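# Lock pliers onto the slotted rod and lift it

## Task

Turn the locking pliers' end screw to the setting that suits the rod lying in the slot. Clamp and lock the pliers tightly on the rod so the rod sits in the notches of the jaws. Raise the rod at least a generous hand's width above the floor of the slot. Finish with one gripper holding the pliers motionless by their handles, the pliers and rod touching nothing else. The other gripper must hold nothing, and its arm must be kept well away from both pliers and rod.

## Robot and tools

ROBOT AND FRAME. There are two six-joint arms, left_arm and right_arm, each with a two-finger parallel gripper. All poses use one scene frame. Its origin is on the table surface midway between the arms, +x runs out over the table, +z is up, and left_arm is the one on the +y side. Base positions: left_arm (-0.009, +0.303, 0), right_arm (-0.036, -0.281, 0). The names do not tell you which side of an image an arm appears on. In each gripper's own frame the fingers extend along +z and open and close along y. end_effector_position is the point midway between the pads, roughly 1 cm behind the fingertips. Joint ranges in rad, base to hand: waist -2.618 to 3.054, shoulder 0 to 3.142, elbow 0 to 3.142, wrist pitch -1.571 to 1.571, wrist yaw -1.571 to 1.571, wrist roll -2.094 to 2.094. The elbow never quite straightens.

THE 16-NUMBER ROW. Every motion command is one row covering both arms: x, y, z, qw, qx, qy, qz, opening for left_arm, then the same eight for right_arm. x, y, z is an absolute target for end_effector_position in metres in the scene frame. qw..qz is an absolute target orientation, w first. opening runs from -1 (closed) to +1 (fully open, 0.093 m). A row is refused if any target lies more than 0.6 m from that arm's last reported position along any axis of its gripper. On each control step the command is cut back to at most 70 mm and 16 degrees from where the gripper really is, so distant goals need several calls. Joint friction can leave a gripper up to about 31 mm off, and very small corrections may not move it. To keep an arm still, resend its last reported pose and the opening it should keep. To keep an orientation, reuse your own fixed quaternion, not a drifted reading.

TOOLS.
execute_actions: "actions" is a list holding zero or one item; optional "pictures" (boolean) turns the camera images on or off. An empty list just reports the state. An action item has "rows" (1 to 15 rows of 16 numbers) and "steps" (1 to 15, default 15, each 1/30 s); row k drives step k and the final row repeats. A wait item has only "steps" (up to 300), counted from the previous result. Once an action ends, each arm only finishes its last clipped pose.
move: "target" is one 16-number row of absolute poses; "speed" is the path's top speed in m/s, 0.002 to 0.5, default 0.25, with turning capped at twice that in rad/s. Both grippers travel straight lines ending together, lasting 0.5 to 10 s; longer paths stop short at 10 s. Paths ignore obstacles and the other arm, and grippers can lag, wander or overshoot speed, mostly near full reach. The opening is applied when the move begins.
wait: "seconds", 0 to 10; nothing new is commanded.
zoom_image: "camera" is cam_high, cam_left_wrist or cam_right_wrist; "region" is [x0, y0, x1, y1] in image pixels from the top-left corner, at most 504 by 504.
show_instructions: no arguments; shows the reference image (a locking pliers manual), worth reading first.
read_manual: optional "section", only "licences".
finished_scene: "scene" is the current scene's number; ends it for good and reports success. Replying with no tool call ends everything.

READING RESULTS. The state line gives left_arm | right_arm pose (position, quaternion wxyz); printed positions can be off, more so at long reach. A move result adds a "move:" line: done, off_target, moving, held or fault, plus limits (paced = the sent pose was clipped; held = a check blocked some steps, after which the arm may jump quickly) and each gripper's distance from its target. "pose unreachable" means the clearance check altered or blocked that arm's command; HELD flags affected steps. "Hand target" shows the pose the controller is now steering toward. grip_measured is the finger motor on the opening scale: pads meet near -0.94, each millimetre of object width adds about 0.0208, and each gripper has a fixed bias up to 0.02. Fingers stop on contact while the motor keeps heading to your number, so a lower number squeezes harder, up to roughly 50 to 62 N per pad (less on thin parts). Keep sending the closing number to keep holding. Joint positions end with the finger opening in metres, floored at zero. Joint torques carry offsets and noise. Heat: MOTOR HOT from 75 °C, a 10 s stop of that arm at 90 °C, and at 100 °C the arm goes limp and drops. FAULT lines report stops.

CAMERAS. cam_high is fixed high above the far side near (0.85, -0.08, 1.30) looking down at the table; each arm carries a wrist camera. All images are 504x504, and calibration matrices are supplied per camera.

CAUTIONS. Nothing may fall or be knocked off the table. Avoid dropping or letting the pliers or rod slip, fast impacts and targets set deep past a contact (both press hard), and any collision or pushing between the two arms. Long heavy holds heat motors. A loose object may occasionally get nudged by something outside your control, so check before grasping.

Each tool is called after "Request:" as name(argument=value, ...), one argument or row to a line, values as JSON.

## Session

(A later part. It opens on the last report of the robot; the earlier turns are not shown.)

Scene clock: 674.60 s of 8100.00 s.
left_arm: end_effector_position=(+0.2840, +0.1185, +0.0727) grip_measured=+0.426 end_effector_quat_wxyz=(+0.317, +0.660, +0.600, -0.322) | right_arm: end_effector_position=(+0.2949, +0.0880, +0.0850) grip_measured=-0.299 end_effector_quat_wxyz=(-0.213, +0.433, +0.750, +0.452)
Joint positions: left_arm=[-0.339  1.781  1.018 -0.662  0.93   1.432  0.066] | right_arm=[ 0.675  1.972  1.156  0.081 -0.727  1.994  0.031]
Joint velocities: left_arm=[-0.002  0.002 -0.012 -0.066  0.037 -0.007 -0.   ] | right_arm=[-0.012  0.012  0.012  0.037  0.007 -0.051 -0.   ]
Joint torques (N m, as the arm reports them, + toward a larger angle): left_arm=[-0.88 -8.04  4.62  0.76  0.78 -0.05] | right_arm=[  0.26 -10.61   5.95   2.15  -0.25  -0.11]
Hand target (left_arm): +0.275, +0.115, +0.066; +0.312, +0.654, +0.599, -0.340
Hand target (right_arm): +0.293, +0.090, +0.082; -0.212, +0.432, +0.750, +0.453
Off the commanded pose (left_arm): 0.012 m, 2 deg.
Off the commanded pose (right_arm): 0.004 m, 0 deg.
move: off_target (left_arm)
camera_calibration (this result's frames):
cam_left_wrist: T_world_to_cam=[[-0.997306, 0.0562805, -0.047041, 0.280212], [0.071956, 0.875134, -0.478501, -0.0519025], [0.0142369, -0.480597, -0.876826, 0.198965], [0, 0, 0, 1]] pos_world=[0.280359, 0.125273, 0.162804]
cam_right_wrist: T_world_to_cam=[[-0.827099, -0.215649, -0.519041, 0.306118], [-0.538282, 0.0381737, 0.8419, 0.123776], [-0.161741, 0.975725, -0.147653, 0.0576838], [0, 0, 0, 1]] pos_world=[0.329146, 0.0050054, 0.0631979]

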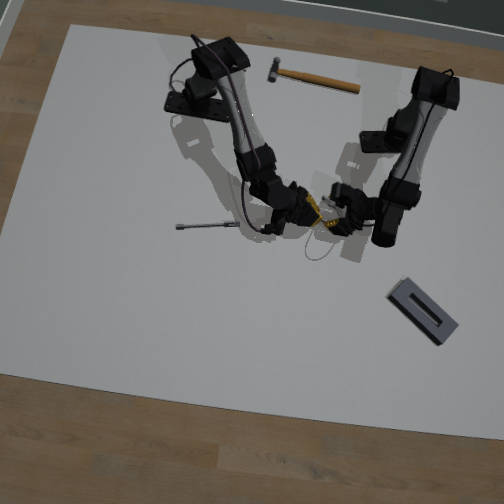

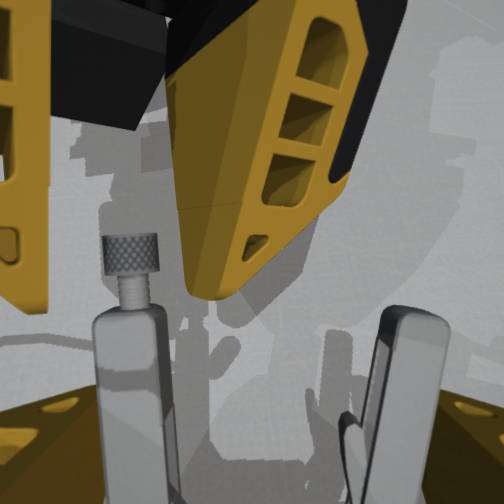

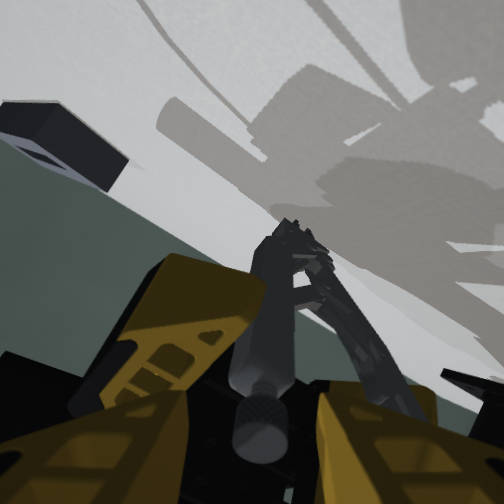

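Request:
move(
  target=[0.275,0.115,0.066,0.312,0.654,0.599,-0.340,0.42,0.293,0.090,0.082,-0.2117,0.432,0.750,0.4535,-0.82],
)

Request:
move(
  target=[0.275,0.115,0.066,0.312,0.654,0.599,-0.340,0.42,0.293,0.090,0.082,0.250,-0.366,0.784,0.433,-0.82],
  speed=0.3,
)

Scene clock: 681.57 s of 8100.00 s.
left_arm: end_effector_position=(+0.2849, +0.1186, +0.0728) grip_measured=+0.426 end_effector_quat_wxyz=(+0.319, +0.661, +0.599, -0.320) | right_arm: end_effector_position=(+0.2942, +0.0877, +0.0843) grip_measured=-0.809 end_effector_quat_wxyz=(-0.214, +0.434, +0.751, +0.450)
Joint positions: left_arm=[-0.339  1.781  1.018 -0.658  0.93   1.432  0.066] | right_arm=[ 0.675  1.972  1.155  0.078 -0.728  1.994  0.006]
Joint velocities: left_arm=[ 0.002  0.007 -0.002  0.007  0.022  0.037 -0.   ] | right_arm=[ 0.002  0.022 -0.002 -0.051  0.022 -0.007 -0.   ]
Joint torques (N m, as the arm reports them, + toward a larger angle): left_arm=[-0.87 -8.12  4.75  0.68  0.82 -0.05] | right_arm=[  0.36 -10.61   6.02   2.21  -0.23  -0.09]
Hand target (left_arm): +0.275, +0.115, +0.066; +0.312, +0.654, +0.599, -0.340
Hand target (right_arm): +0.293, +0.090, +0.082; -0.212, +0.432, +0.750, +0.453
Off the commanded pose (left_arm): 0.012 m, 3 deg.
Off the commanded pose (right_arm): 0.003 m, 1 deg.
move: off_target (left_arm)
camera_calibration (this result's frames):
cam_left_wrist: T_world_to_cam=[[-0.997105, 0.0557889, -0.0516673, 0.281423], [0.0737436, 0.875172, -0.478159, -0.0525471], [0.0185418, -0.480585, -0.876752, 0.197761], [0, 0, 0, 1]] pos_world=[0.280816, 0.125328, 0.162802]
cam_right_wrist: T_world_to_cam=[[-0.82892, -0.217272, -0.515446, 0.305478], [-0.535048, 0.0392217, 0.843911, 0.12278], [-0.163142, 0.975323, -0.148763, 0.0583208], [0, 0, 0, 1]] pos_world=[0.328424, 0.00467444, 0.0625176]

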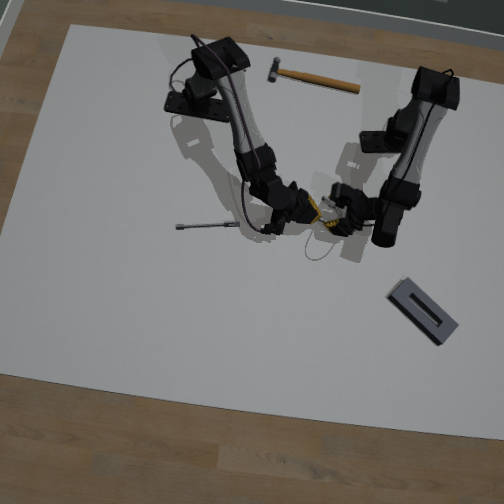

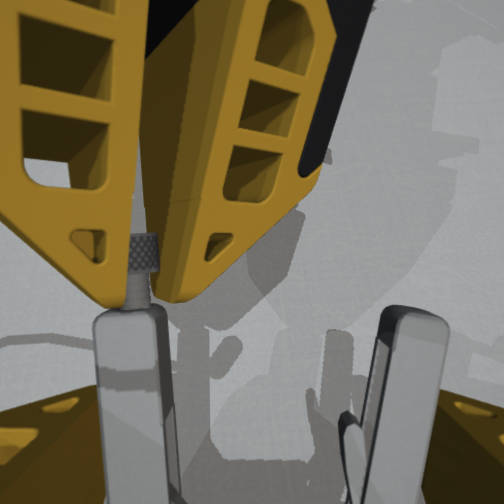

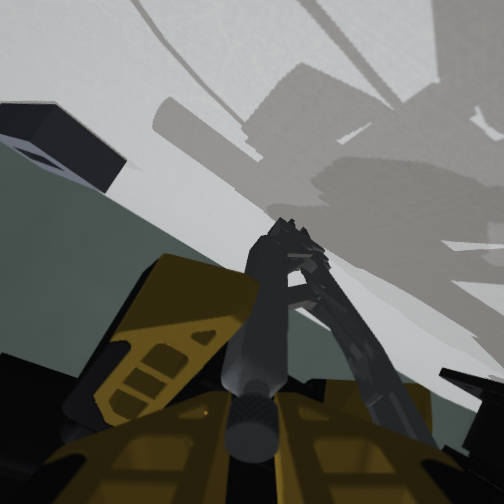

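Scene clock: 685.37 s of 8100.00 s.
left_arm: end_effector_position=(+0.2857, +0.1183, +0.0730) grip_measured=+0.425 end_effector_quat_wxyz=(+0.321, +0.661, +0.598, -0.320) | right_arm: end_effector_position=(+0.2938, +0.0849, +0.0792) grip_measured=-0.810 end_effector_quat_wxyz=(+0.237, -0.353, +0.797, +0.429)
Joint positions: left_arm=[-0.339  1.781  1.018 -0.653  0.931  1.43   0.066] | right_arm=[ 0.675  1.972  1.149  0.065 -0.712  0.095  0.006]
Joint velocities: left_arm=[ 0.002  0.002 -0.012 -0.037  0.081  0.007 -0.   ] | right_arm=[-0.002  0.012 -0.012 -0.007  0.037 -0.081  0.001]
Joint torques (N m, as the arm reports them, + toward a larger angle): left_arm=[-0.77 -8.16  4.76  0.66  0.79 -0.01] | right_arm=[  0.4  -10.71   6.39   2.38  -0.37  -0.32]
Hand target (left_arm): +0.275, +0.115, +0.066; +0.312, +0.654, +0.599, -0.340
Hand target (right_arm): +0.293, +0.090, +0.082; +0.250, -0.366, +0.785, +0.433
Off the commanded pose (left_arm): 0.013 m, 3 deg.
Off the commanded pose (right_arm): 0.006 m, 3 deg.
move: off_target (left_arm, right_arm)
camera_calibration (this result's frames):
cam_left_wrist: T_world_to_cam=[[-0.996988, 0.0547397, -0.0549341, 0.282582], [0.0744291, 0.874361, -0.479534, -0.0522529], [0.0217827, -0.482179, -0.875802, 0.197069], [0, 0, 0, 1]] pos_world=[0.281327, 0.125242, 0.163059]
cam_right_wrist: T_world_to_cam=[[0.783406, -0.360295, -0.506422, -0.160322], [-0.585738, -0.700458, -0.407761, 0.303794], [-0.207813, 0.616073, -0.759781, 0.152241], [0, 0, 0, 1]] pos_world=[0.335178, 0.0612398, 0.158355]

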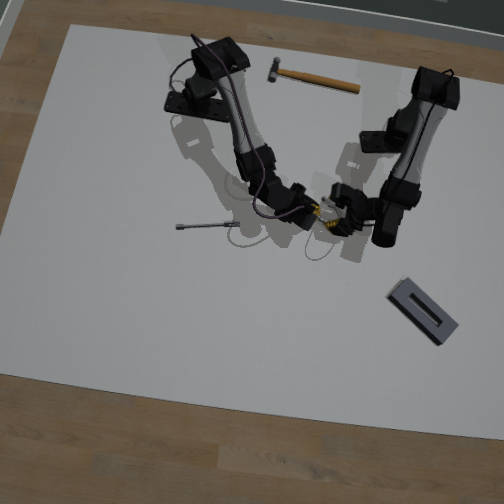

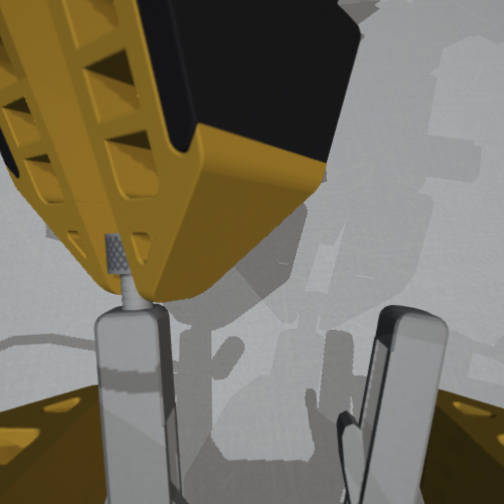

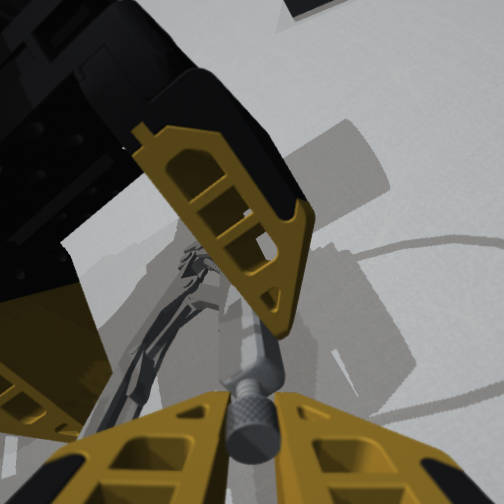

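Request:
move(
  target=[0.275,0.115,0.066,0.312,0.654,0.599,-0.340,0.42,0.293,0.090,0.082,-0.2117,0.432,0.750,0.4535,-0.3],
  speed=0.4,
)

Scene clock: 698.87 s of 8100.00 s.
left_arm: end_effector_position=(+0.2856, +0.1184, +0.0730) grip_measured=+0.425 end_effector_quat_wxyz=(+0.320, +0.661, +0.599, -0.320) | right_arm: end_effector_position=(+0.2951, +0.0865, +0.0823) grip_measured=-0.301 end_effector_quat_wxyz=(-0.209, +0.435, +0.752, +0.450)
Joint positions: left_arm=[-0.339  1.781  1.018 -0.653  0.93   1.43   0.066] | right_arm=[ 0.674  1.972  1.149  0.083 -0.718  1.989  0.031]
Joint velocities: left_arm=[-0.002 -0.012 -0.007  0.022 -0.022  0.022 -0.001] | right_arm=[ 0.022  0.002 -0.022  0.066  0.051  0.022  0.   ]
Joint torques (N m, as the arm reports them, + toward a larger angle): left_arm=[-0.97 -7.99  4.7   0.65  0.83  0.02] | right_arm=[  0.43 -10.57   6.4    2.14  -0.31  -0.08]
Hand target (left_arm): +0.275, +0.115, +0.066; +0.312, +0.654, +0.599, -0.340
Hand target (right_arm): +0.293, +0.090, +0.082; -0.212, +0.432, +0.750, +0.453
Off the commanded pose (left_arm): 0.013 m, 3 deg.
Off the commanded pose (right_arm): 0.004 m, 1 deg.
move: off_target (left_arm)
camera_calibration (this result's frames):
cam_left_wrist: T_world_to_cam=[[-0.997009, 0.054705, -0.0545957, 0.28251], [0.0742267, 0.874573, -0.479178, -0.052313], [0.0215345, -0.481798, -0.876018, 0.197081], [0, 0, 0, 1]] pos_world=[0.281304, 0.12525, 0.163003]
cam_right_wrist: T_world_to_cam=[[-0.825993, -0.215979, -0.520661, 0.304363], [-0.541495, 0.0474438, 0.839364, 0.126588], [-0.156583, 0.975245, -0.15614, 0.0579996], [0, 0, 0, 1]] pos_world=[0.32903, 0.00316623, 0.061272]

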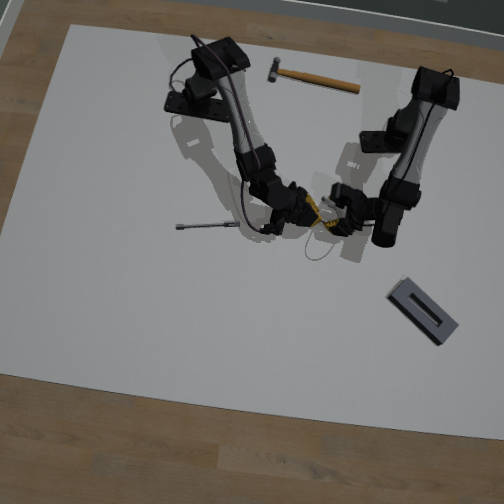

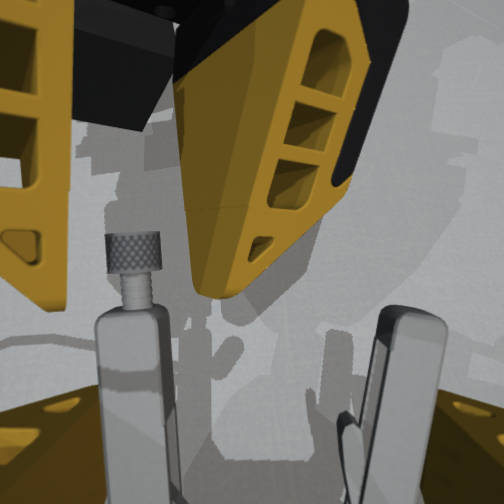

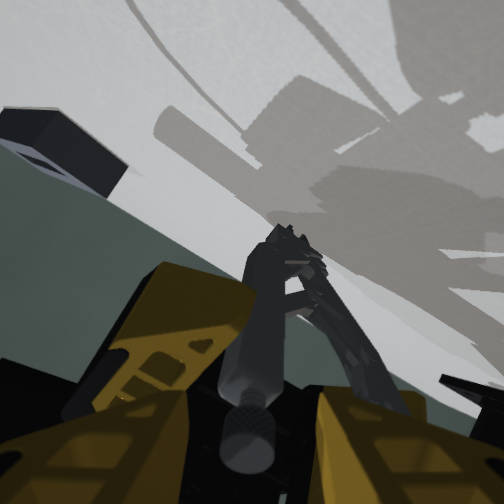

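Request:
execute_actions(
  actions=[
    {"rows":[[0.275,0.115,0.066,0.312,0.654,0.599,-0.340,0.42,0.293,0.090,0.082,-0.2117,0.432,0.750,0.4535,-0.82]],"steps":15},
  ],
  pictures=false,
)

Request:
move(
  target=[0.275,0.115,0.066,0.312,0.654,0.599,-0.340,0.42,0.293,0.090,0.082,0.250,-0.366,0.784,0.433,-0.82],
  speed=0.3,
)

Scene clock: 702.17 s of 8100.00 s.
left_arm: end_effector_position=(+0.2850, +0.1183, +0.0727) grip_measured=+0.425 end_effector_quat_wxyz=(+0.320, +0.661, +0.599, -0.321) | right_arm: end_effector_position=(+0.2953, +0.0868, +0.0826) grip_measured=-0.809 end_effector_quat_wxyz=(-0.209, +0.435, +0.751, +0.451)
Joint positions: left_arm=[-0.339  1.781  1.016 -0.653  0.932  1.43   0.066] | right_arm=[ 0.675  1.972  1.149  0.086 -0.718  1.992  0.006]
Joint velocities: left_arm=[-0.012 -0.012 -0.007  0.022 -0.066 -0.066 -0.   ] | right_arm=[-0.007 -0.017  0.007 -0.007 -0.022  0.022  0.   ]
Joint torques (N m, as the arm reports them, + toward a larger angle): left_arm=[-0.86 -8.14  4.73  0.65  0.76 -0.03] | right_arm=[  0.34 -10.61   6.36   2.14  -0.32  -0.07]
Hand target (left_arm): +0.275, +0.115, +0.066; +0.312, +0.654, +0.599, -0.340
Hand target (right_arm): +0.293, +0.090, +0.082; -0.212, +0.432, +0.750, +0.453
Off the commanded pose (left_arm): 0.012 m, 3 deg.
Off the commanded pose (right_arm): 0.004 m, 1 deg.
Steps of this call (steps 1 to 84: nothing new was sent; steps 85 to 99: all 15 steps of this action). Readings (end_effector_position):
85: left_arm (+0.2856, +0.1184, +0.0730) | right_arm (+0.2952, +0.0866, +0.0825)
86: left_arm (+0.2856, +0.1184, +0.0730) | right_arm (+0.2953, +0.0866, +0.0825)
88: left_arm (+0.2851, +0.1183, +0.0728) | right_arm (+0.2954, +0.0867, +0.0826)
92: left_arm (+0.2850, +0.1183, +0.0727) | right_arm (+0.2953, +0.0868, +0.0826)
99: the state above

Scene clock: 706.20 s of 8100.00 s.
left_arm: end_effector_position=(+0.2852, +0.1181, +0.0730) grip_measured=+0.424 end_effector_quat_wxyz=(+0.321, +0.660, +0.598, -0.321) | right_arm: end_effector_position=(+0.2946, +0.0858, +0.0807) grip_measured=-0.810 end_effector_quat_wxyz=(+0.241, -0.355, +0.794, +0.430)
Joint positions: left_arm=[-0.339  1.781  1.016 -0.652  0.934  1.429  0.066] | right_arm=[ 0.675  1.972  1.147  0.079 -0.714  0.095  0.006]
Joint velocities: left_arm=[ 0.007  0.002 -0.012 -0.007 -0.022 -0.022  0.   ] | right_arm=[-0.012  0.002 -0.012 -0.022 -0.051 -0.037 -0.001]
Joint torques (N m, as the arm reports them, + toward a larger angle): left_arm=[-0.92 -8.    4.78  0.66  0.77  0.  ] | right_arm=[  0.41 -10.7    6.52   2.25  -0.37  -0.22]
Hand target (left_arm): +0.275, +0.115, +0.066; +0.312, +0.654, +0.599, -0.340
Hand target (right_arm): +0.293, +0.090, +0.082; +0.250, -0.366, +0.785, +0.433
Off the commanded pose (left_arm): 0.013 m, 2 deg.
Off the commanded pose (right_arm): 0.005 m, 2 deg.
move: off_target (left_arm)
camera_calibration (this result's frames):
cam_left_wrist: T_world_to_cam=[[-0.997088, 0.0546053, -0.0532379, 0.282035], [0.0735528, 0.873002, -0.482138, -0.0514279], [0.0201496, -0.484649, -0.874476, 0.197603], [0, 0, 0, 1]] pos_world=[0.281015, 0.125264, 0.163018]
cam_right_wrist: T_world_to_cam=[[0.788407, -0.355234, -0.502219, -0.162161], [-0.581076, -0.698022, -0.418469, 0.304802], [-0.201906, 0.621751, -0.756743, 0.150521], [0, 0, 0, 1]] pos_world=[0.335353, 0.061567, 0.160015]

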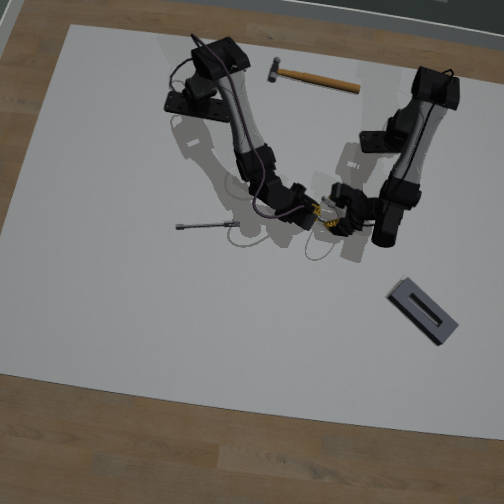

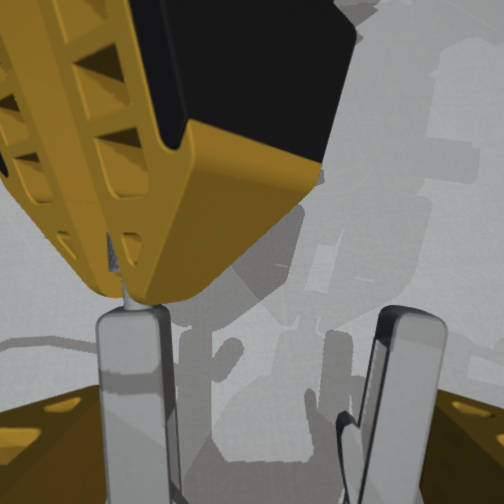

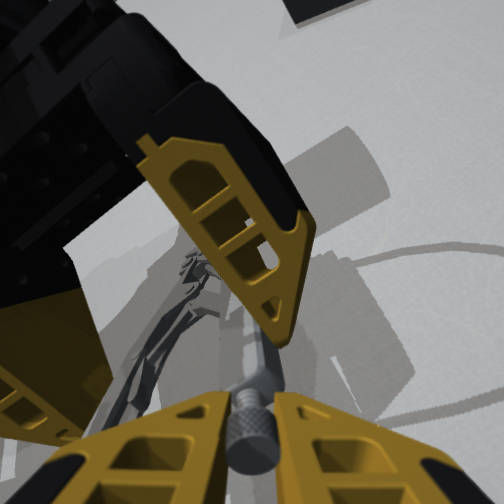

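Request:
execute_actions(
  actions=[
    {"rows":[[0.275,0.115,0.066,0.312,0.654,0.599,-0.340,0.42,0.293,0.090,0.082,0.250,-0.366,0.784,0.433,-0.3]],"steps":12},
  ],
  pictures=false,
)

Request:
move(
  target=[0.275,0.115,0.066,0.312,0.654,0.599,-0.340,0.42,0.293,-0.01,0.14,0.250,-0.366,0.784,0.433,-0.3],
  speed=0.25,
)

Scene clock: 709.60 s of 8100.00 s.
left_arm: end_effector_position=(+0.2850, +0.1178, +0.0731) grip_measured=+0.424 end_effector_quat_wxyz=(+0.321, +0.660, +0.598, -0.322) | right_arm: end_effector_position=(+0.2946, +0.0869, +0.0815) grip_measured=-0.301 end_effector_quat_wxyz=(+0.245, -0.359, +0.791, +0.430)
Joint positions: left_arm=[-0.34   1.781  1.016 -0.652  0.935  1.429  0.066] | right_arm=[ 0.677  1.972  1.147  0.085 -0.713  0.088  0.031]
Joint velocities: left_arm=[ 0.017  0.022 -0.017 -0.037  0.051 -0.066 -0.   ] | right_arm=[-0.007  0.002 -0.012  0.051 -0.037  0.081 -0.001]
Joint torques (N m, as the arm reports them, + toward a larger angle): left_arm=[-0.92 -7.99  4.81  0.69  0.77  0.  ] | right_arm=[  0.06 -10.68   6.59   2.15  -0.36  -0.27]
Hand target (left_arm): +0.275, +0.115, +0.066; +0.312, +0.654, +0.599, -0.340
Hand target (right_arm): +0.293, +0.090, +0.082; +0.250, -0.366, +0.785, +0.433
Off the commanded pose (left_arm): 0.013 m, 2 deg.
Off the commanded pose (right_arm): 0.004 m, 1 deg.
Steps of this call (steps 1 to 90: nothing new was sent; steps 91 to 102: all 12 steps of this action). Readings (end_effector_position):
91: left_arm (+0.2852, +0.1180, +0.0731) | right_arm (+0.2947, +0.0858, +0.0806)
92: left_arm (+0.2850, +0.1178, +0.0731) | right_arm (+0.2945, +0.0861, +0.0807)
94: left_arm (+0.2850, +0.1178, +0.0731) | right_arm (+0.2944, +0.0867, +0.0813)
98: left_arm (+0.2850, +0.1178, +0.0731) | right_arm (+0.2945, +0.0868, +0.0814)
102: the state above

Scene clock: 711.07 s of 8100.00 s.
left_arm: end_effector_position=(+0.2852, +0.1182, +0.0726) grip_measured=+0.424 end_effector_quat_wxyz=(+0.320, +0.661, +0.599, -0.320) | right_arm: end_effector_position=(+0.2945, -0.0101, +0.1328) grip_measured=-0.301 end_effector_quat_wxyz=(+0.245, -0.361, +0.790, +0.432)
Joint positions: left_arm=[-0.34   1.781  1.016 -0.652  0.931  1.429  0.066] | right_arm=[ 0.441  1.739  1.105 -0.285 -0.88  -0.163  0.031]
Joint velocities: left_arm=[-0.017 -0.012 -0.007  0.007  0.022 -0.022 -0.001] | right_arm=[ 0.012  0.007 -0.007  0.007  0.051 -0.037  0.   ]
Joint torques (N m, as the arm reports them, + toward a larger angle): left_arm=[-0.71 -8.1   4.92  0.67  0.79 -0.02] | right_arm=[-0.36 -9.88  8.06  1.53 -0.52 -0.3 ]
Hand target (left_arm): +0.275, +0.115, +0.066; +0.312, +0.654, +0.599, -0.340
Hand target (right_arm): +0.294, -0.009, +0.140; +0.249, -0.366, +0.784, +0.435
Off the commanded pose (left_arm): 0.013 m, 3 deg.
Off the commanded pose (right_arm): 0.007 m, 1 deg.
move: off_target (left_arm)
camera_calibration (this result's frames):
cam_left_wrist: T_world_to_cam=[[-0.997045, 0.0550597, -0.0535617, 0.281938], [0.0740465, 0.874412, -0.479501, -0.0521803], [0.0204337, -0.482051, -0.875905, 0.196995], [0, 0, 0, 1]] pos_world=[0.280944, 0.125065, 0.162629]
cam_right_wrist: T_world_to_cam=[[0.79744, -0.34378, -0.495888, -0.173346], [-0.569238, -0.701205, -0.429278, 0.257602], [-0.200142, 0.624602, -0.754861, 0.248803], [0, 0, 0, 1]] pos_world=[0.334666, -0.0343641, 0.212435]

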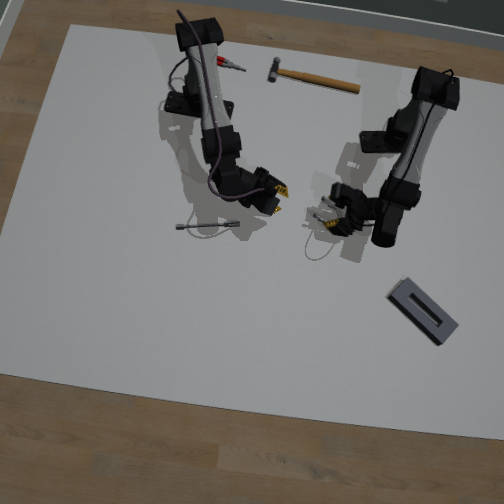

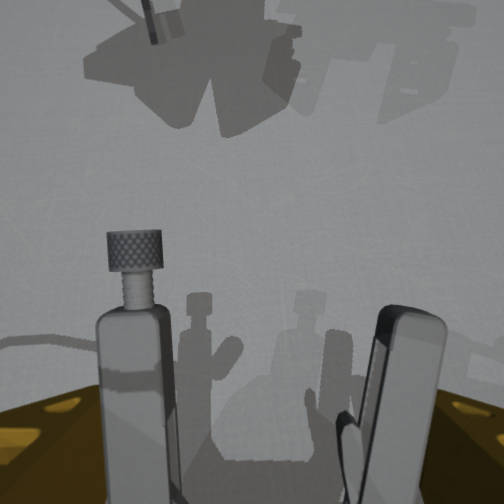

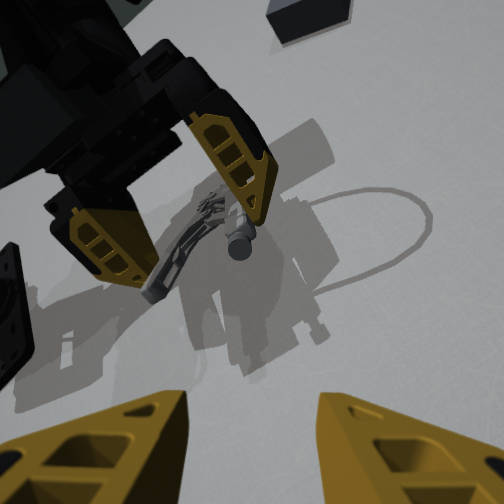

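Request:
move(
  target=[0.275,0.13,0.25,0.412,0.585,0.536,-0.449,0.51,0.25,-0.10,0.16,0.250,-0.366,0.784,0.433,-0.3],
  speed=0.12,
)

Scene clock: 716.77 s of 8100.00 s.
left_arm: end_effector_position=(+0.2656, +0.1302, +0.2388) grip_measured=+0.510 end_effector_quat_wxyz=(+0.398, +0.592, +0.545, -0.441) | right_arm: end_effector_position=(+0.2544, -0.0982, +0.1565) grip_measured=-0.301 end_effector_quat_wxyz=(+0.246, -0.366, +0.786, +0.433)
Joint positions: left_arm=[-0.221  1.68   1.383 -1.426  1.268  1.719  0.07 ] | right_arm=[ 0.198  1.542  1.035 -0.713 -1.004 -0.542  0.031]
Joint velocities: left_arm=[-0.007  0.002  0.022  0.037  0.081  0.11   0.001] | right_arm=[-0.002 -0.007  0.017 -0.037 -0.037 -0.11   0.   ]
Joint torques (N m, as the arm reports them, + toward a larger angle): left_arm=[ 0.41 -7.3  10.92 -0.14  0.97  0.14] | right_arm=[-0.86 -8.54  6.59  0.96 -0.58 -0.25]
Hand target (left_arm): +0.271, +0.131, +0.249; +0.413, +0.584, +0.538, -0.445
Hand target (right_arm): +0.251, -0.100, +0.161; +0.249, -0.366, +0.784, +0.435
Off the commanded pose (left_arm): 0.015 m, 2 deg.
Off the commanded pose (right_arm): 0.006 m, 1 deg.
move: off_target (left_arm)
camera_calibration (this result's frames):
cam_left_wrist: T_world_to_cam=[[-0.99806, 0.0620751, 0.00469837, 0.256086], [0.0383427, 0.672431, -0.739166, 0.116201], [-0.0490431, -0.737552, -0.673507, 0.35216], [0, 0, 0, 1]] pos_world=[0.268405, 0.165703, 0.321871]
cam_right_wrist: T_world_to_cam=[[0.804987, -0.334128, -0.49026, -0.161729], [-0.558225, -0.706438, -0.435122, 0.180762], [-0.200952, 0.623942, -0.755192, 0.313916], [0, 0, 0, 1]] pos_world=[0.294177, -0.122207, 0.236431]

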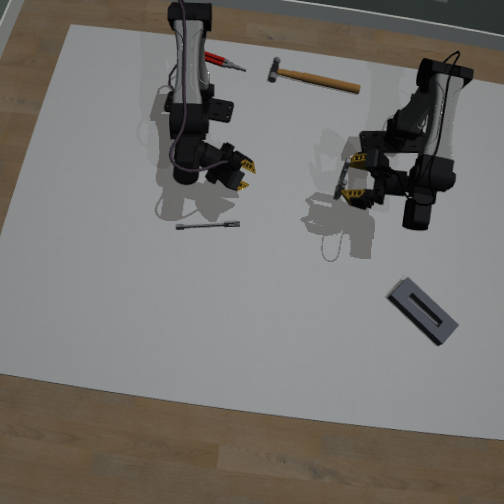

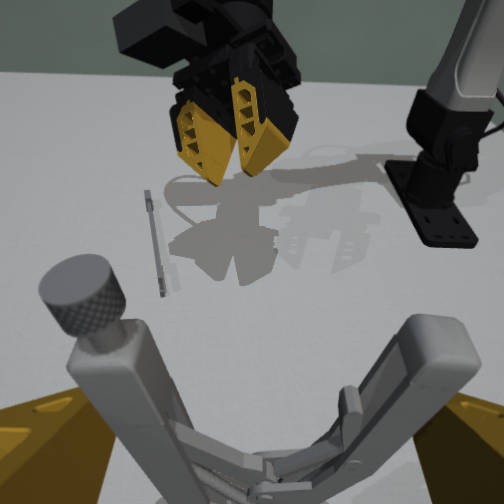

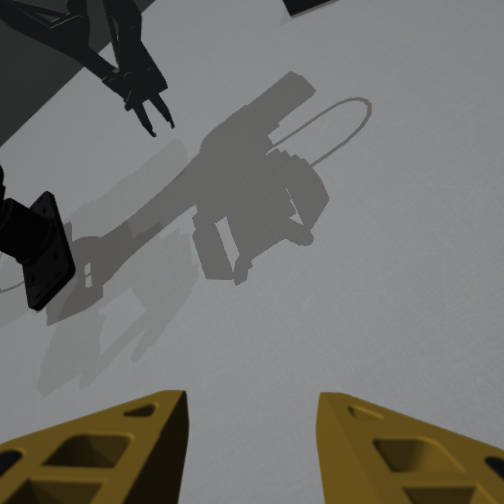

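Request:
move(
  target=[0.34,0.16,0.26,0.552,0.335,0.719,-0.258,0.48,0.22,-0.08,0.14,0.620,-0.322,0.651,0.300,1],
  speed=0.2,
)

Request:
move(
  target=[0.40,0.22,0.26,0.609,0.021,0.793,-0.016,0.48,0.22,-0.04,0.10,0.620,-0.322,0.651,0.300,1],
  speed=0.2,
)

Request:
move(
  target=[0.516,0.407,0.23,0.366,-0.400,0.821,0.178,0.50,0.26,0.073,0.07,0.620,-0.322,0.651,0.300,1],
  speed=0.15,
)

Scene clock: 723.90 s of 8100.00 s.
left_arm: end_effector_position=(+0.3417, +0.1645, +0.2583) grip_measured=+0.484 end_effector_quat_wxyz=(+0.533, +0.332, +0.735, -0.256) | right_arm: end_effector_position=(+0.2242, -0.0810, +0.1458) grip_measured=+1.000 end_effector_quat_wxyz=(+0.625, -0.321, +0.648, +0.294)
Joint positions: left_arm=[-0.241  1.218  0.892 -0.1    0.759  0.281  0.068] | right_arm=[ 0.477  1.346  0.099  1.195 -0.485 -0.045  0.093]
Joint velocities: left_arm=[-0.002  0.007  0.007 -0.066 -0.037 -0.051  0.   ] | right_arm=[-0.002  0.002 -0.007  0.051 -0.066  0.037  0.   ]
Joint torques (N m, as the arm reports them, + toward a larger angle): left_arm=[-1.02 -7.43  8.22  2.75  0.18 -0.05] | right_arm=[ 0.35 -1.75  4.24  2.61 -0.03 -0.02]
Hand target (left_arm): +0.338, +0.161, +0.266; +0.548, +0.339, +0.721, -0.255
Hand target (right_arm): +0.221, -0.081, +0.140; +0.620, -0.319, +0.653, +0.296
Off the commanded pose (left_arm): 0.005 m, 3 deg.
Off the commanded pose (right_arm): 0.007 m, 1 deg.
move: off_target (left_arm)
camera_calibration (this result's frames):
cam_left_wrist: T_world_to_cam=[[-0.742864, -0.669249, 0.0160942, 0.360029], [-0.462443, 0.49563, -0.735185, 0.303793], [0.484045, -0.553585, -0.677675, 0.18299], [0, 0, 0, 1]] pos_world=[0.319364, 0.191681, 0.341558]
cam_right_wrist: T_world_to_cam=[[0.793251, -0.60721, 0.0452712, -0.234467], [-0.253792, -0.397301, -0.881897, 0.193312], [0.553483, 0.688076, -0.469264, 0.0834172], [0, 0, 0, 1]] pos_world=[0.188882, -0.122965, 0.22024]

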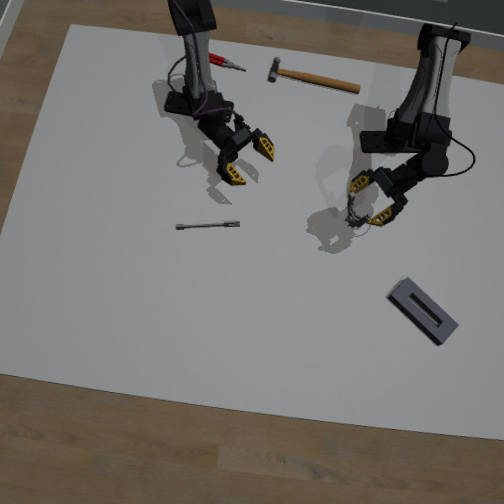

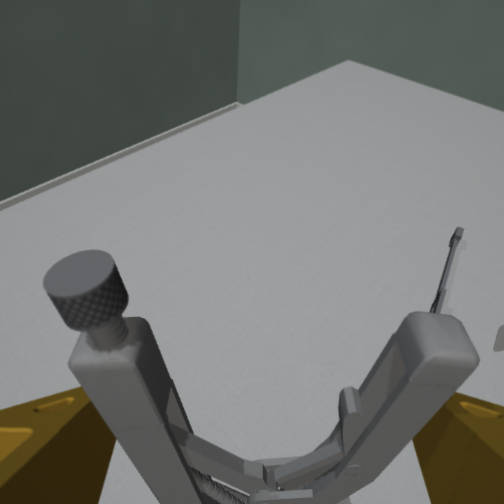

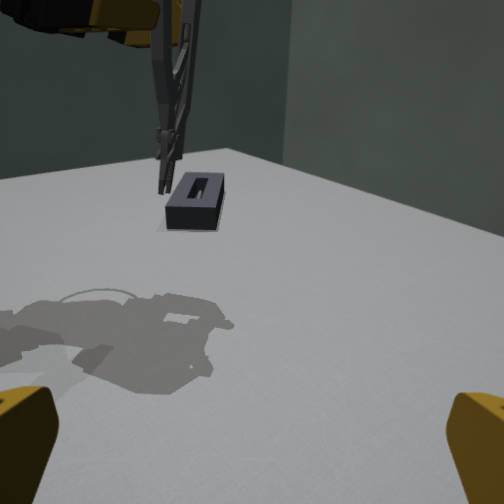

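Scene clock: 726.50 s of 8100.00 s.
left_arm: end_effector_position=(+0.3925, +0.2246, +0.2451) grip_measured=+0.484 end_effector_quat_wxyz=(+0.581, +0.027, +0.814, -0.010) | right_arm: end_effector_position=(+0.2146, -0.0453, +0.0949) grip_measured=+1.000 end_effector_quat_wxyz=(+0.598, -0.331, +0.669, +0.292)
Joint positions: left_arm=[-0.46   1.236  0.843  0.053 -0.22  -0.062  0.068] | right_arm=[ 0.671  1.762  0.099  1.543 -0.303 -0.042  0.093]
Joint velocities: left_arm=[ 0.007 -0.007 -0.002 -0.007 -0.081 -0.007  0.   ] | right_arm=[ 0.017 -0.007 -0.002 -0.007  0.022 -0.022  0.   ]
Joint torques (N m, as the arm reports them, + toward a larger angle): left_arm=[-0.93 -4.9  11.94  3.12 -0.21 -0.06] | right_arm=[ 0.33 -3.69  4.87  2.7   0.02 -0.1 ]
Hand target (left_arm): +0.398, +0.220, +0.262; +0.604, +0.020, +0.796, -0.017
Hand target (right_arm): +0.219, -0.041, +0.101; +0.608, -0.329, +0.660, +0.294
Off the commanded pose (left_arm): 0.017 m, 4 deg.
Off the commanded pose (right_arm): 0.009 m, 4 deg.
joint sent to its limit (right arm) — the command would take joint 4 (wrist pitch) past its upper limit, so that joint was sent only as far as its limit.
move: off_target (left_arm, right_arm)
camera_calibration (this result's frames):
cam_left_wrist: T_world_to_cam=[[-0.0292594, -0.999355, -0.0208342, 0.241313], [-0.695497, 0.0353244, -0.71766, 0.478339], [0.717933, -0.0065082, -0.696082, -0.0274579], [0, 0, 0, 1]] pos_world=[0.359457, 0.224081, 0.329199]
cam_right_wrist: T_world_to_cam=[[0.802815, -0.595477, 0.0299157, -0.202951], [-0.29468, -0.439902, -0.848322, 0.163806], [0.518316, 0.67223, -0.528635, 0.0527376], [0, 0, 0, 1]] pos_world=[0.183868, -0.0842456, 0.172911]

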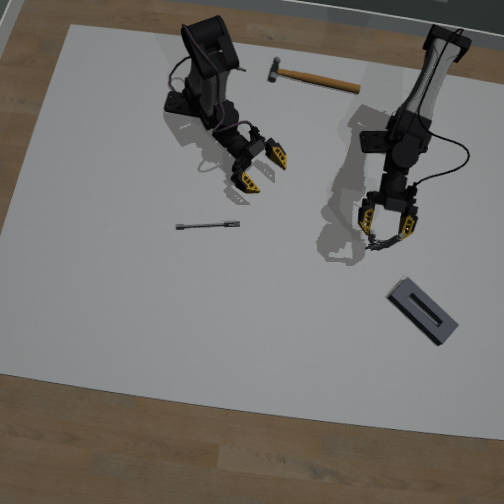

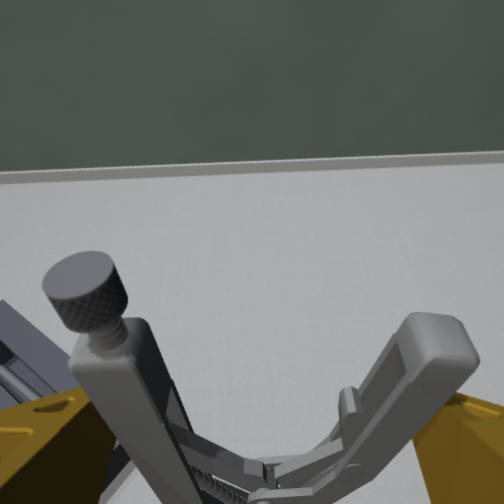

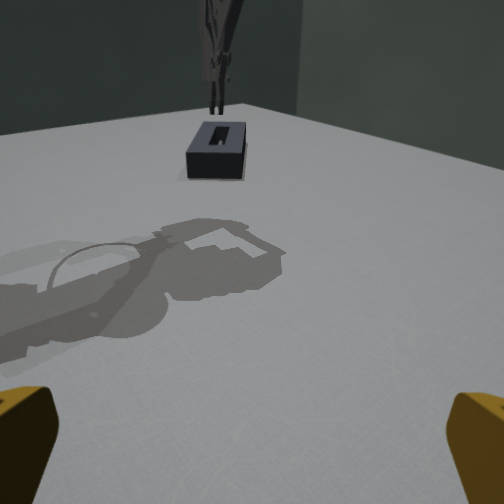

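Scene clock: 730.60 s of 8100.00 s.
left_arm: end_effector_position=(+0.5115, +0.4023, +0.2177) grip_measured=+0.500 end_effector_quat_wxyz=(+0.349, -0.387, +0.835, +0.176) | right_arm: end_effector_position=(+0.2568, +0.0682, +0.0647) grip_measured=+1.000 end_effector_quat_wxyz=(+0.612, -0.329, +0.657, +0.292)
Joint positions: left_arm=[-0.167  2.126  2.121 -0.987 -0.594 -0.677  0.069] | right_arm=[ 0.914  2.165  0.54   1.545 -0.058 -0.023  0.093]
Joint velocities: left_arm=[ 0.002  0.007  0.002  0.007 -0.007  0.022 -0.   ] | right_arm=[-0.017  0.017 -0.017 -0.007  0.066 -0.081  0.   ]
Joint torques (N m, as the arm reports them, + toward a larger angle): left_arm=[  0.17 -13.66  12.31   1.67  -0.64  -0.04] | right_arm=[ 0.33 -7.77  4.94  2.7   0.   -0.06]
Hand target (left_arm): +0.515, +0.409, +0.228; +0.364, -0.397, +0.823, +0.179
Hand target (right_arm): +0.259, +0.073, +0.069; +0.620, -0.323, +0.650, +0.298
Off the commanded pose (left_arm): 0.014 m, 3 deg.
Off the commanded pose (right_arm): 0.008 m, 2 deg.
joint sent to its limit (right arm) — the command would take joint 4 (wrist pitch) past its upper limit, so that joint was sent only as far as its limit.
move: off_target (left_arm)
camera_calibration (this result's frames):
cam_left_wrist: T_world_to_cam=[[0.781683, -0.62239, -0.0400298, -0.14049], [-0.593071, -0.721933, -0.356484, 0.708841], [0.192973, 0.302398, -0.933444, 0.0650695], [0, 0, 0, 1]] pos_world=[0.517654, 0.404619, 0.307805]
cam_right_wrist: T_world_to_cam=[[0.800373, -0.597996, 0.0424699, -0.168386], [-0.269581, -0.422278, -0.865452, 0.194018], [0.535471, 0.681235, -0.499188, -0.0683928], [0, 0, 0, 1]] pos_world=[0.223697, 0.0278268, 0.140924]

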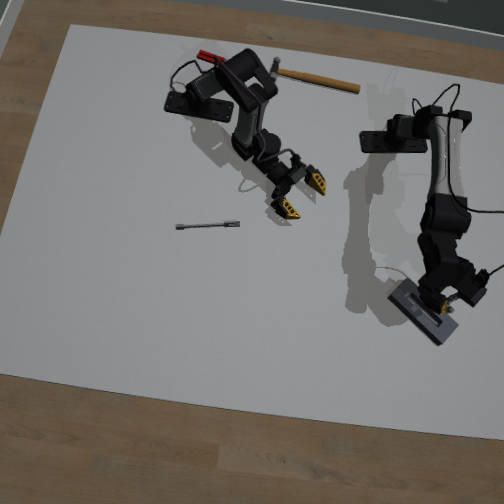

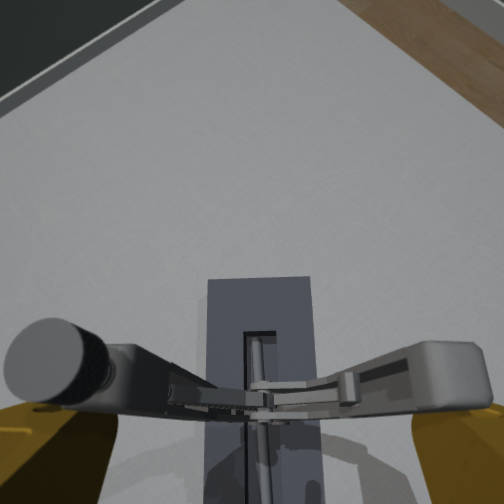

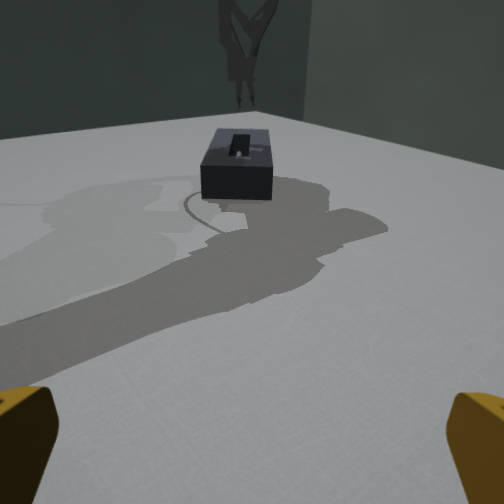

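Request:
move(
  target=[0.516,0.407,0.195,0.366,-0.400,0.821,0.178,0.53,0.26,0.073,0.07,0.620,-0.322,0.651,0.300,1],
  speed=0.05,
)

Request:
zoom_image(
  camera="cam_right_wrist",
  region=[190,60,320,190],
)

Scene clock: 733.77 s of 8100.00 s.
left_arm: end_effector_position=(+0.5203, +0.4050, +0.1949) grip_measured=+0.529 end_effector_quat_wxyz=(+0.364, -0.395, +0.825, +0.177) | right_arm: end_effector_position=(+0.2568, +0.0682, +0.0647) grip_measured=+1.000 end_effector_quat_wxyz=(+0.611, -0.328, +0.658, +0.294)
Joint positions: left_arm=[-0.167  2.126  2.01  -0.85  -0.612 -0.688  0.071] | right_arm=[ 0.914  2.165  0.54   1.545 -0.058 -0.019  0.093]
Joint velocities: left_arm=[-0.022 -0.017 -0.012 -0.022 -0.037 -0.007  0.001] | right_arm=[ 0.002  0.002 -0.017 -0.007  0.051  0.022  0.   ]
Joint torques (N m, as the arm reports them, + toward a larger angle): left_arm=[ -0.13 -16.31   6.62   1.76  -0.51  -0.07] | right_arm=[-0.01 -8.01  5.1   2.67 -0.03 -0.05]
Hand target (left_arm): +0.516, +0.407, +0.195; +0.366, -0.400, +0.821, +0.178
Hand target (right_arm): +0.260, +0.073, +0.070; +0.619, -0.322, +0.651, +0.300
Off the commanded pose (left_arm): 0.005 m, 1 deg.
Off the commanded pose (right_arm): 0.008 m, 2 deg.
move: done
camera_calibration (this result's frames):
cam_left_wrist: T_world_to_cam=[[0.793916, -0.607693, -0.0201469, -0.162762], [-0.567443, -0.728615, -0.383574, 0.702498], [0.218416, 0.315958, -0.92329, 0.0206334], [0, 0, 0, 1]] pos_world=[0.52334, 0.406422, 0.285232]
cam_right_wrist: T_world_to_cam=[[0.80031, -0.598338, 0.0386714, -0.168101], [-0.272309, -0.420175, -0.865621, 0.194586], [0.534183, 0.682235, -0.499204, -0.068129], [0, 0, 0, 1]] pos_world=[0.223914, 0.0276592, 0.140928]

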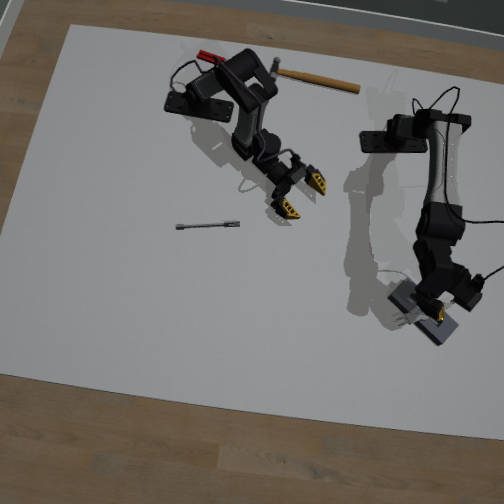

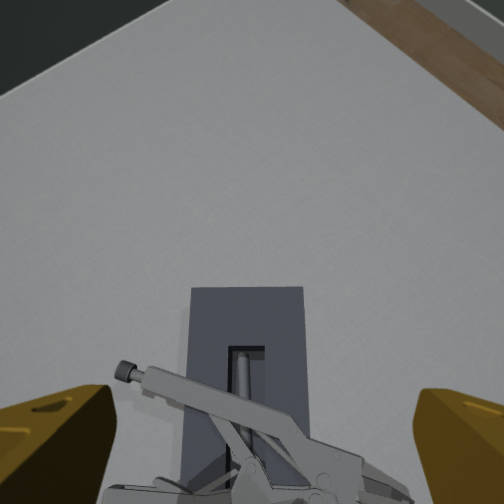

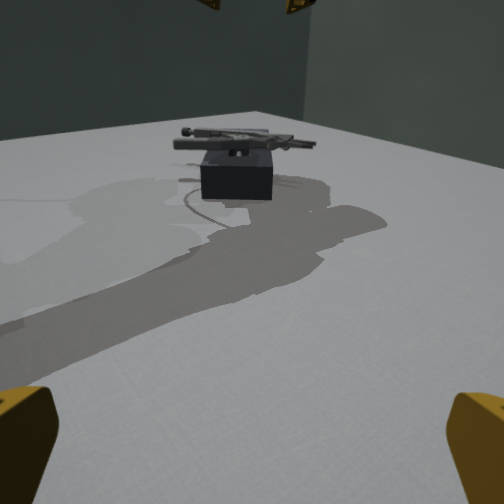

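Region (190, 60, 320, 190) of cam_right_wrist's 504x504 image, scaled by 3.877, with more detail than that image has.

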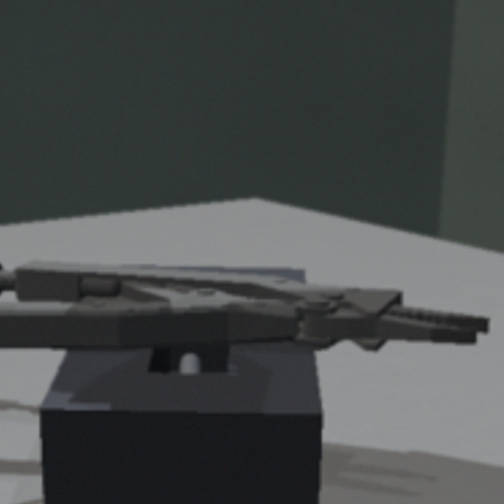

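Request:
move(
  target=[0.44,0.40,0.27,0.2,-0.42,0.88,0.09,1,0.26,0.073,0.07,0.620,-0.322,0.651,0.300,1],
  speed=0.15,
)

Request:
zoom_image(
  camera="cam_high",
  region=[360,240,500,380],
)

Scene clock: 738.17 s of 8100.00 s.
left_arm: end_effector_position=(+0.4435, +0.3972, +0.2638) grip_measured=+1.000 end_effector_quat_wxyz=(+0.231, -0.413, +0.877, +0.084) | right_arm: end_effector_position=(+0.2568, +0.0682, +0.0647) grip_measured=+1.000 end_effector_quat_wxyz=(+0.611, -0.328, +0.658, +0.294)
Joint positions: left_arm=[-0.083  2.137  2.504 -1.543 -0.309 -0.724  0.093] | right_arm=[ 0.914  2.165  0.54   1.545 -0.058 -0.019  0.093]
Joint velocities: left_arm=[ 0.002 -0.007 -0.007 -0.022 -0.037 -0.007  0.   ] | right_arm=[ 0.012 -0.007  0.007  0.022  0.051 -0.051  0.   ]
Joint torques (N m, as the arm reports them, + toward a larger angle): left_arm=[  0.28 -14.03   7.97   1.14  -0.33   0.11] | right_arm=[ 0.02 -7.99  5.11  2.67 -0.03 -0.06]
Hand target (left_arm): +0.439, +0.399, +0.268; +0.230, -0.413, +0.877, +0.082
Hand target (right_arm): +0.260, +0.073, +0.070; +0.619, -0.322, +0.651, +0.300
Off the commanded pose (left_arm): 0.008 m, 4 deg.
Off the commanded pose (right_arm): 0.008 m, 2 deg.
joint sent to its limit (left arm) — the command would take joint 4 (wrist pitch) past its lower limit, so that joint was sent only as far as its limit.
move: off_target (left_arm)
camera_calibration (this result's frames):
cam_left_wrist: T_world_to_cam=[[0.773181, -0.63381, 0.0218209, -0.096632], [-0.63206, -0.772948, -0.0552362, 0.639385], [0.0518757, 0.0289155, -0.998235, 0.311102], [0, 0, 0, 1]] pos_world=[0.462705, 0.423969, 0.347978]
cam_right_wrist: T_world_to_cam=[[0.800303, -0.598372, 0.0382915, -0.168072], [-0.272582, -0.419965, -0.865638, 0.194643], [0.534054, 0.682335, -0.499205, -0.0681027], [0, 0, 0, 1]] pos_world=[0.223935, 0.0276424, 0.140929]

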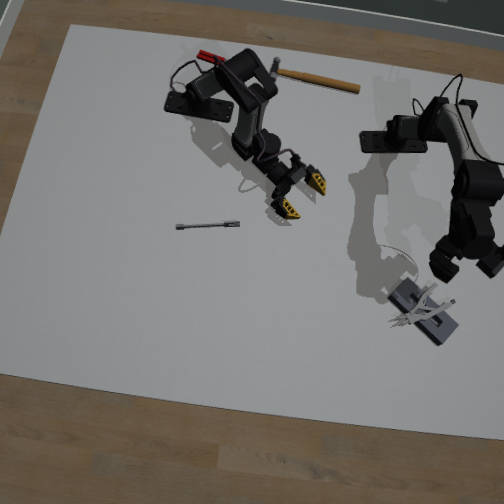

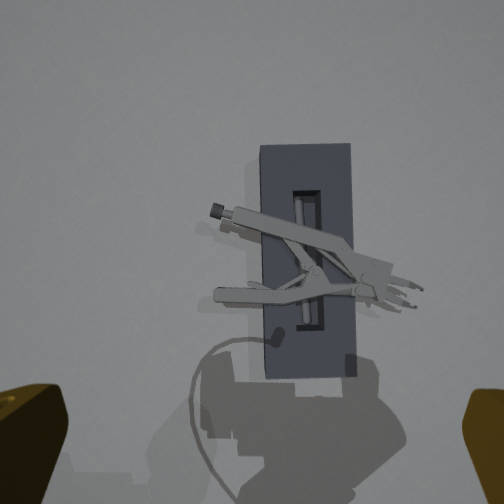

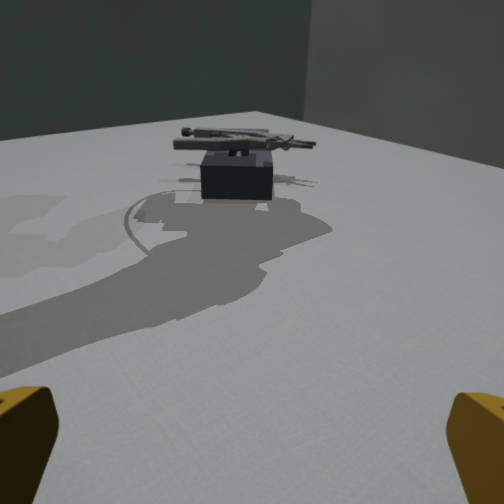

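Region (360, 240, 500, 380) of cam_high's 504x504 image, scaled by 3.600, with more detail than that image has.

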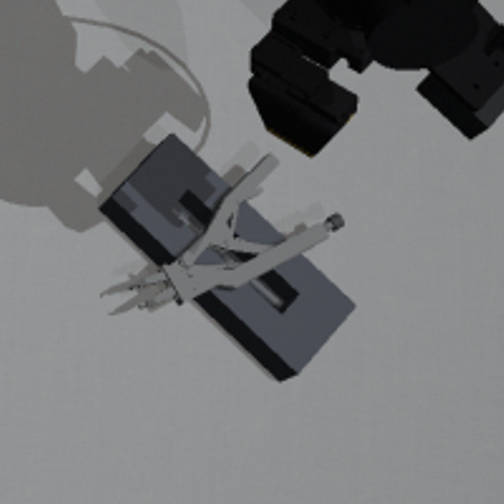

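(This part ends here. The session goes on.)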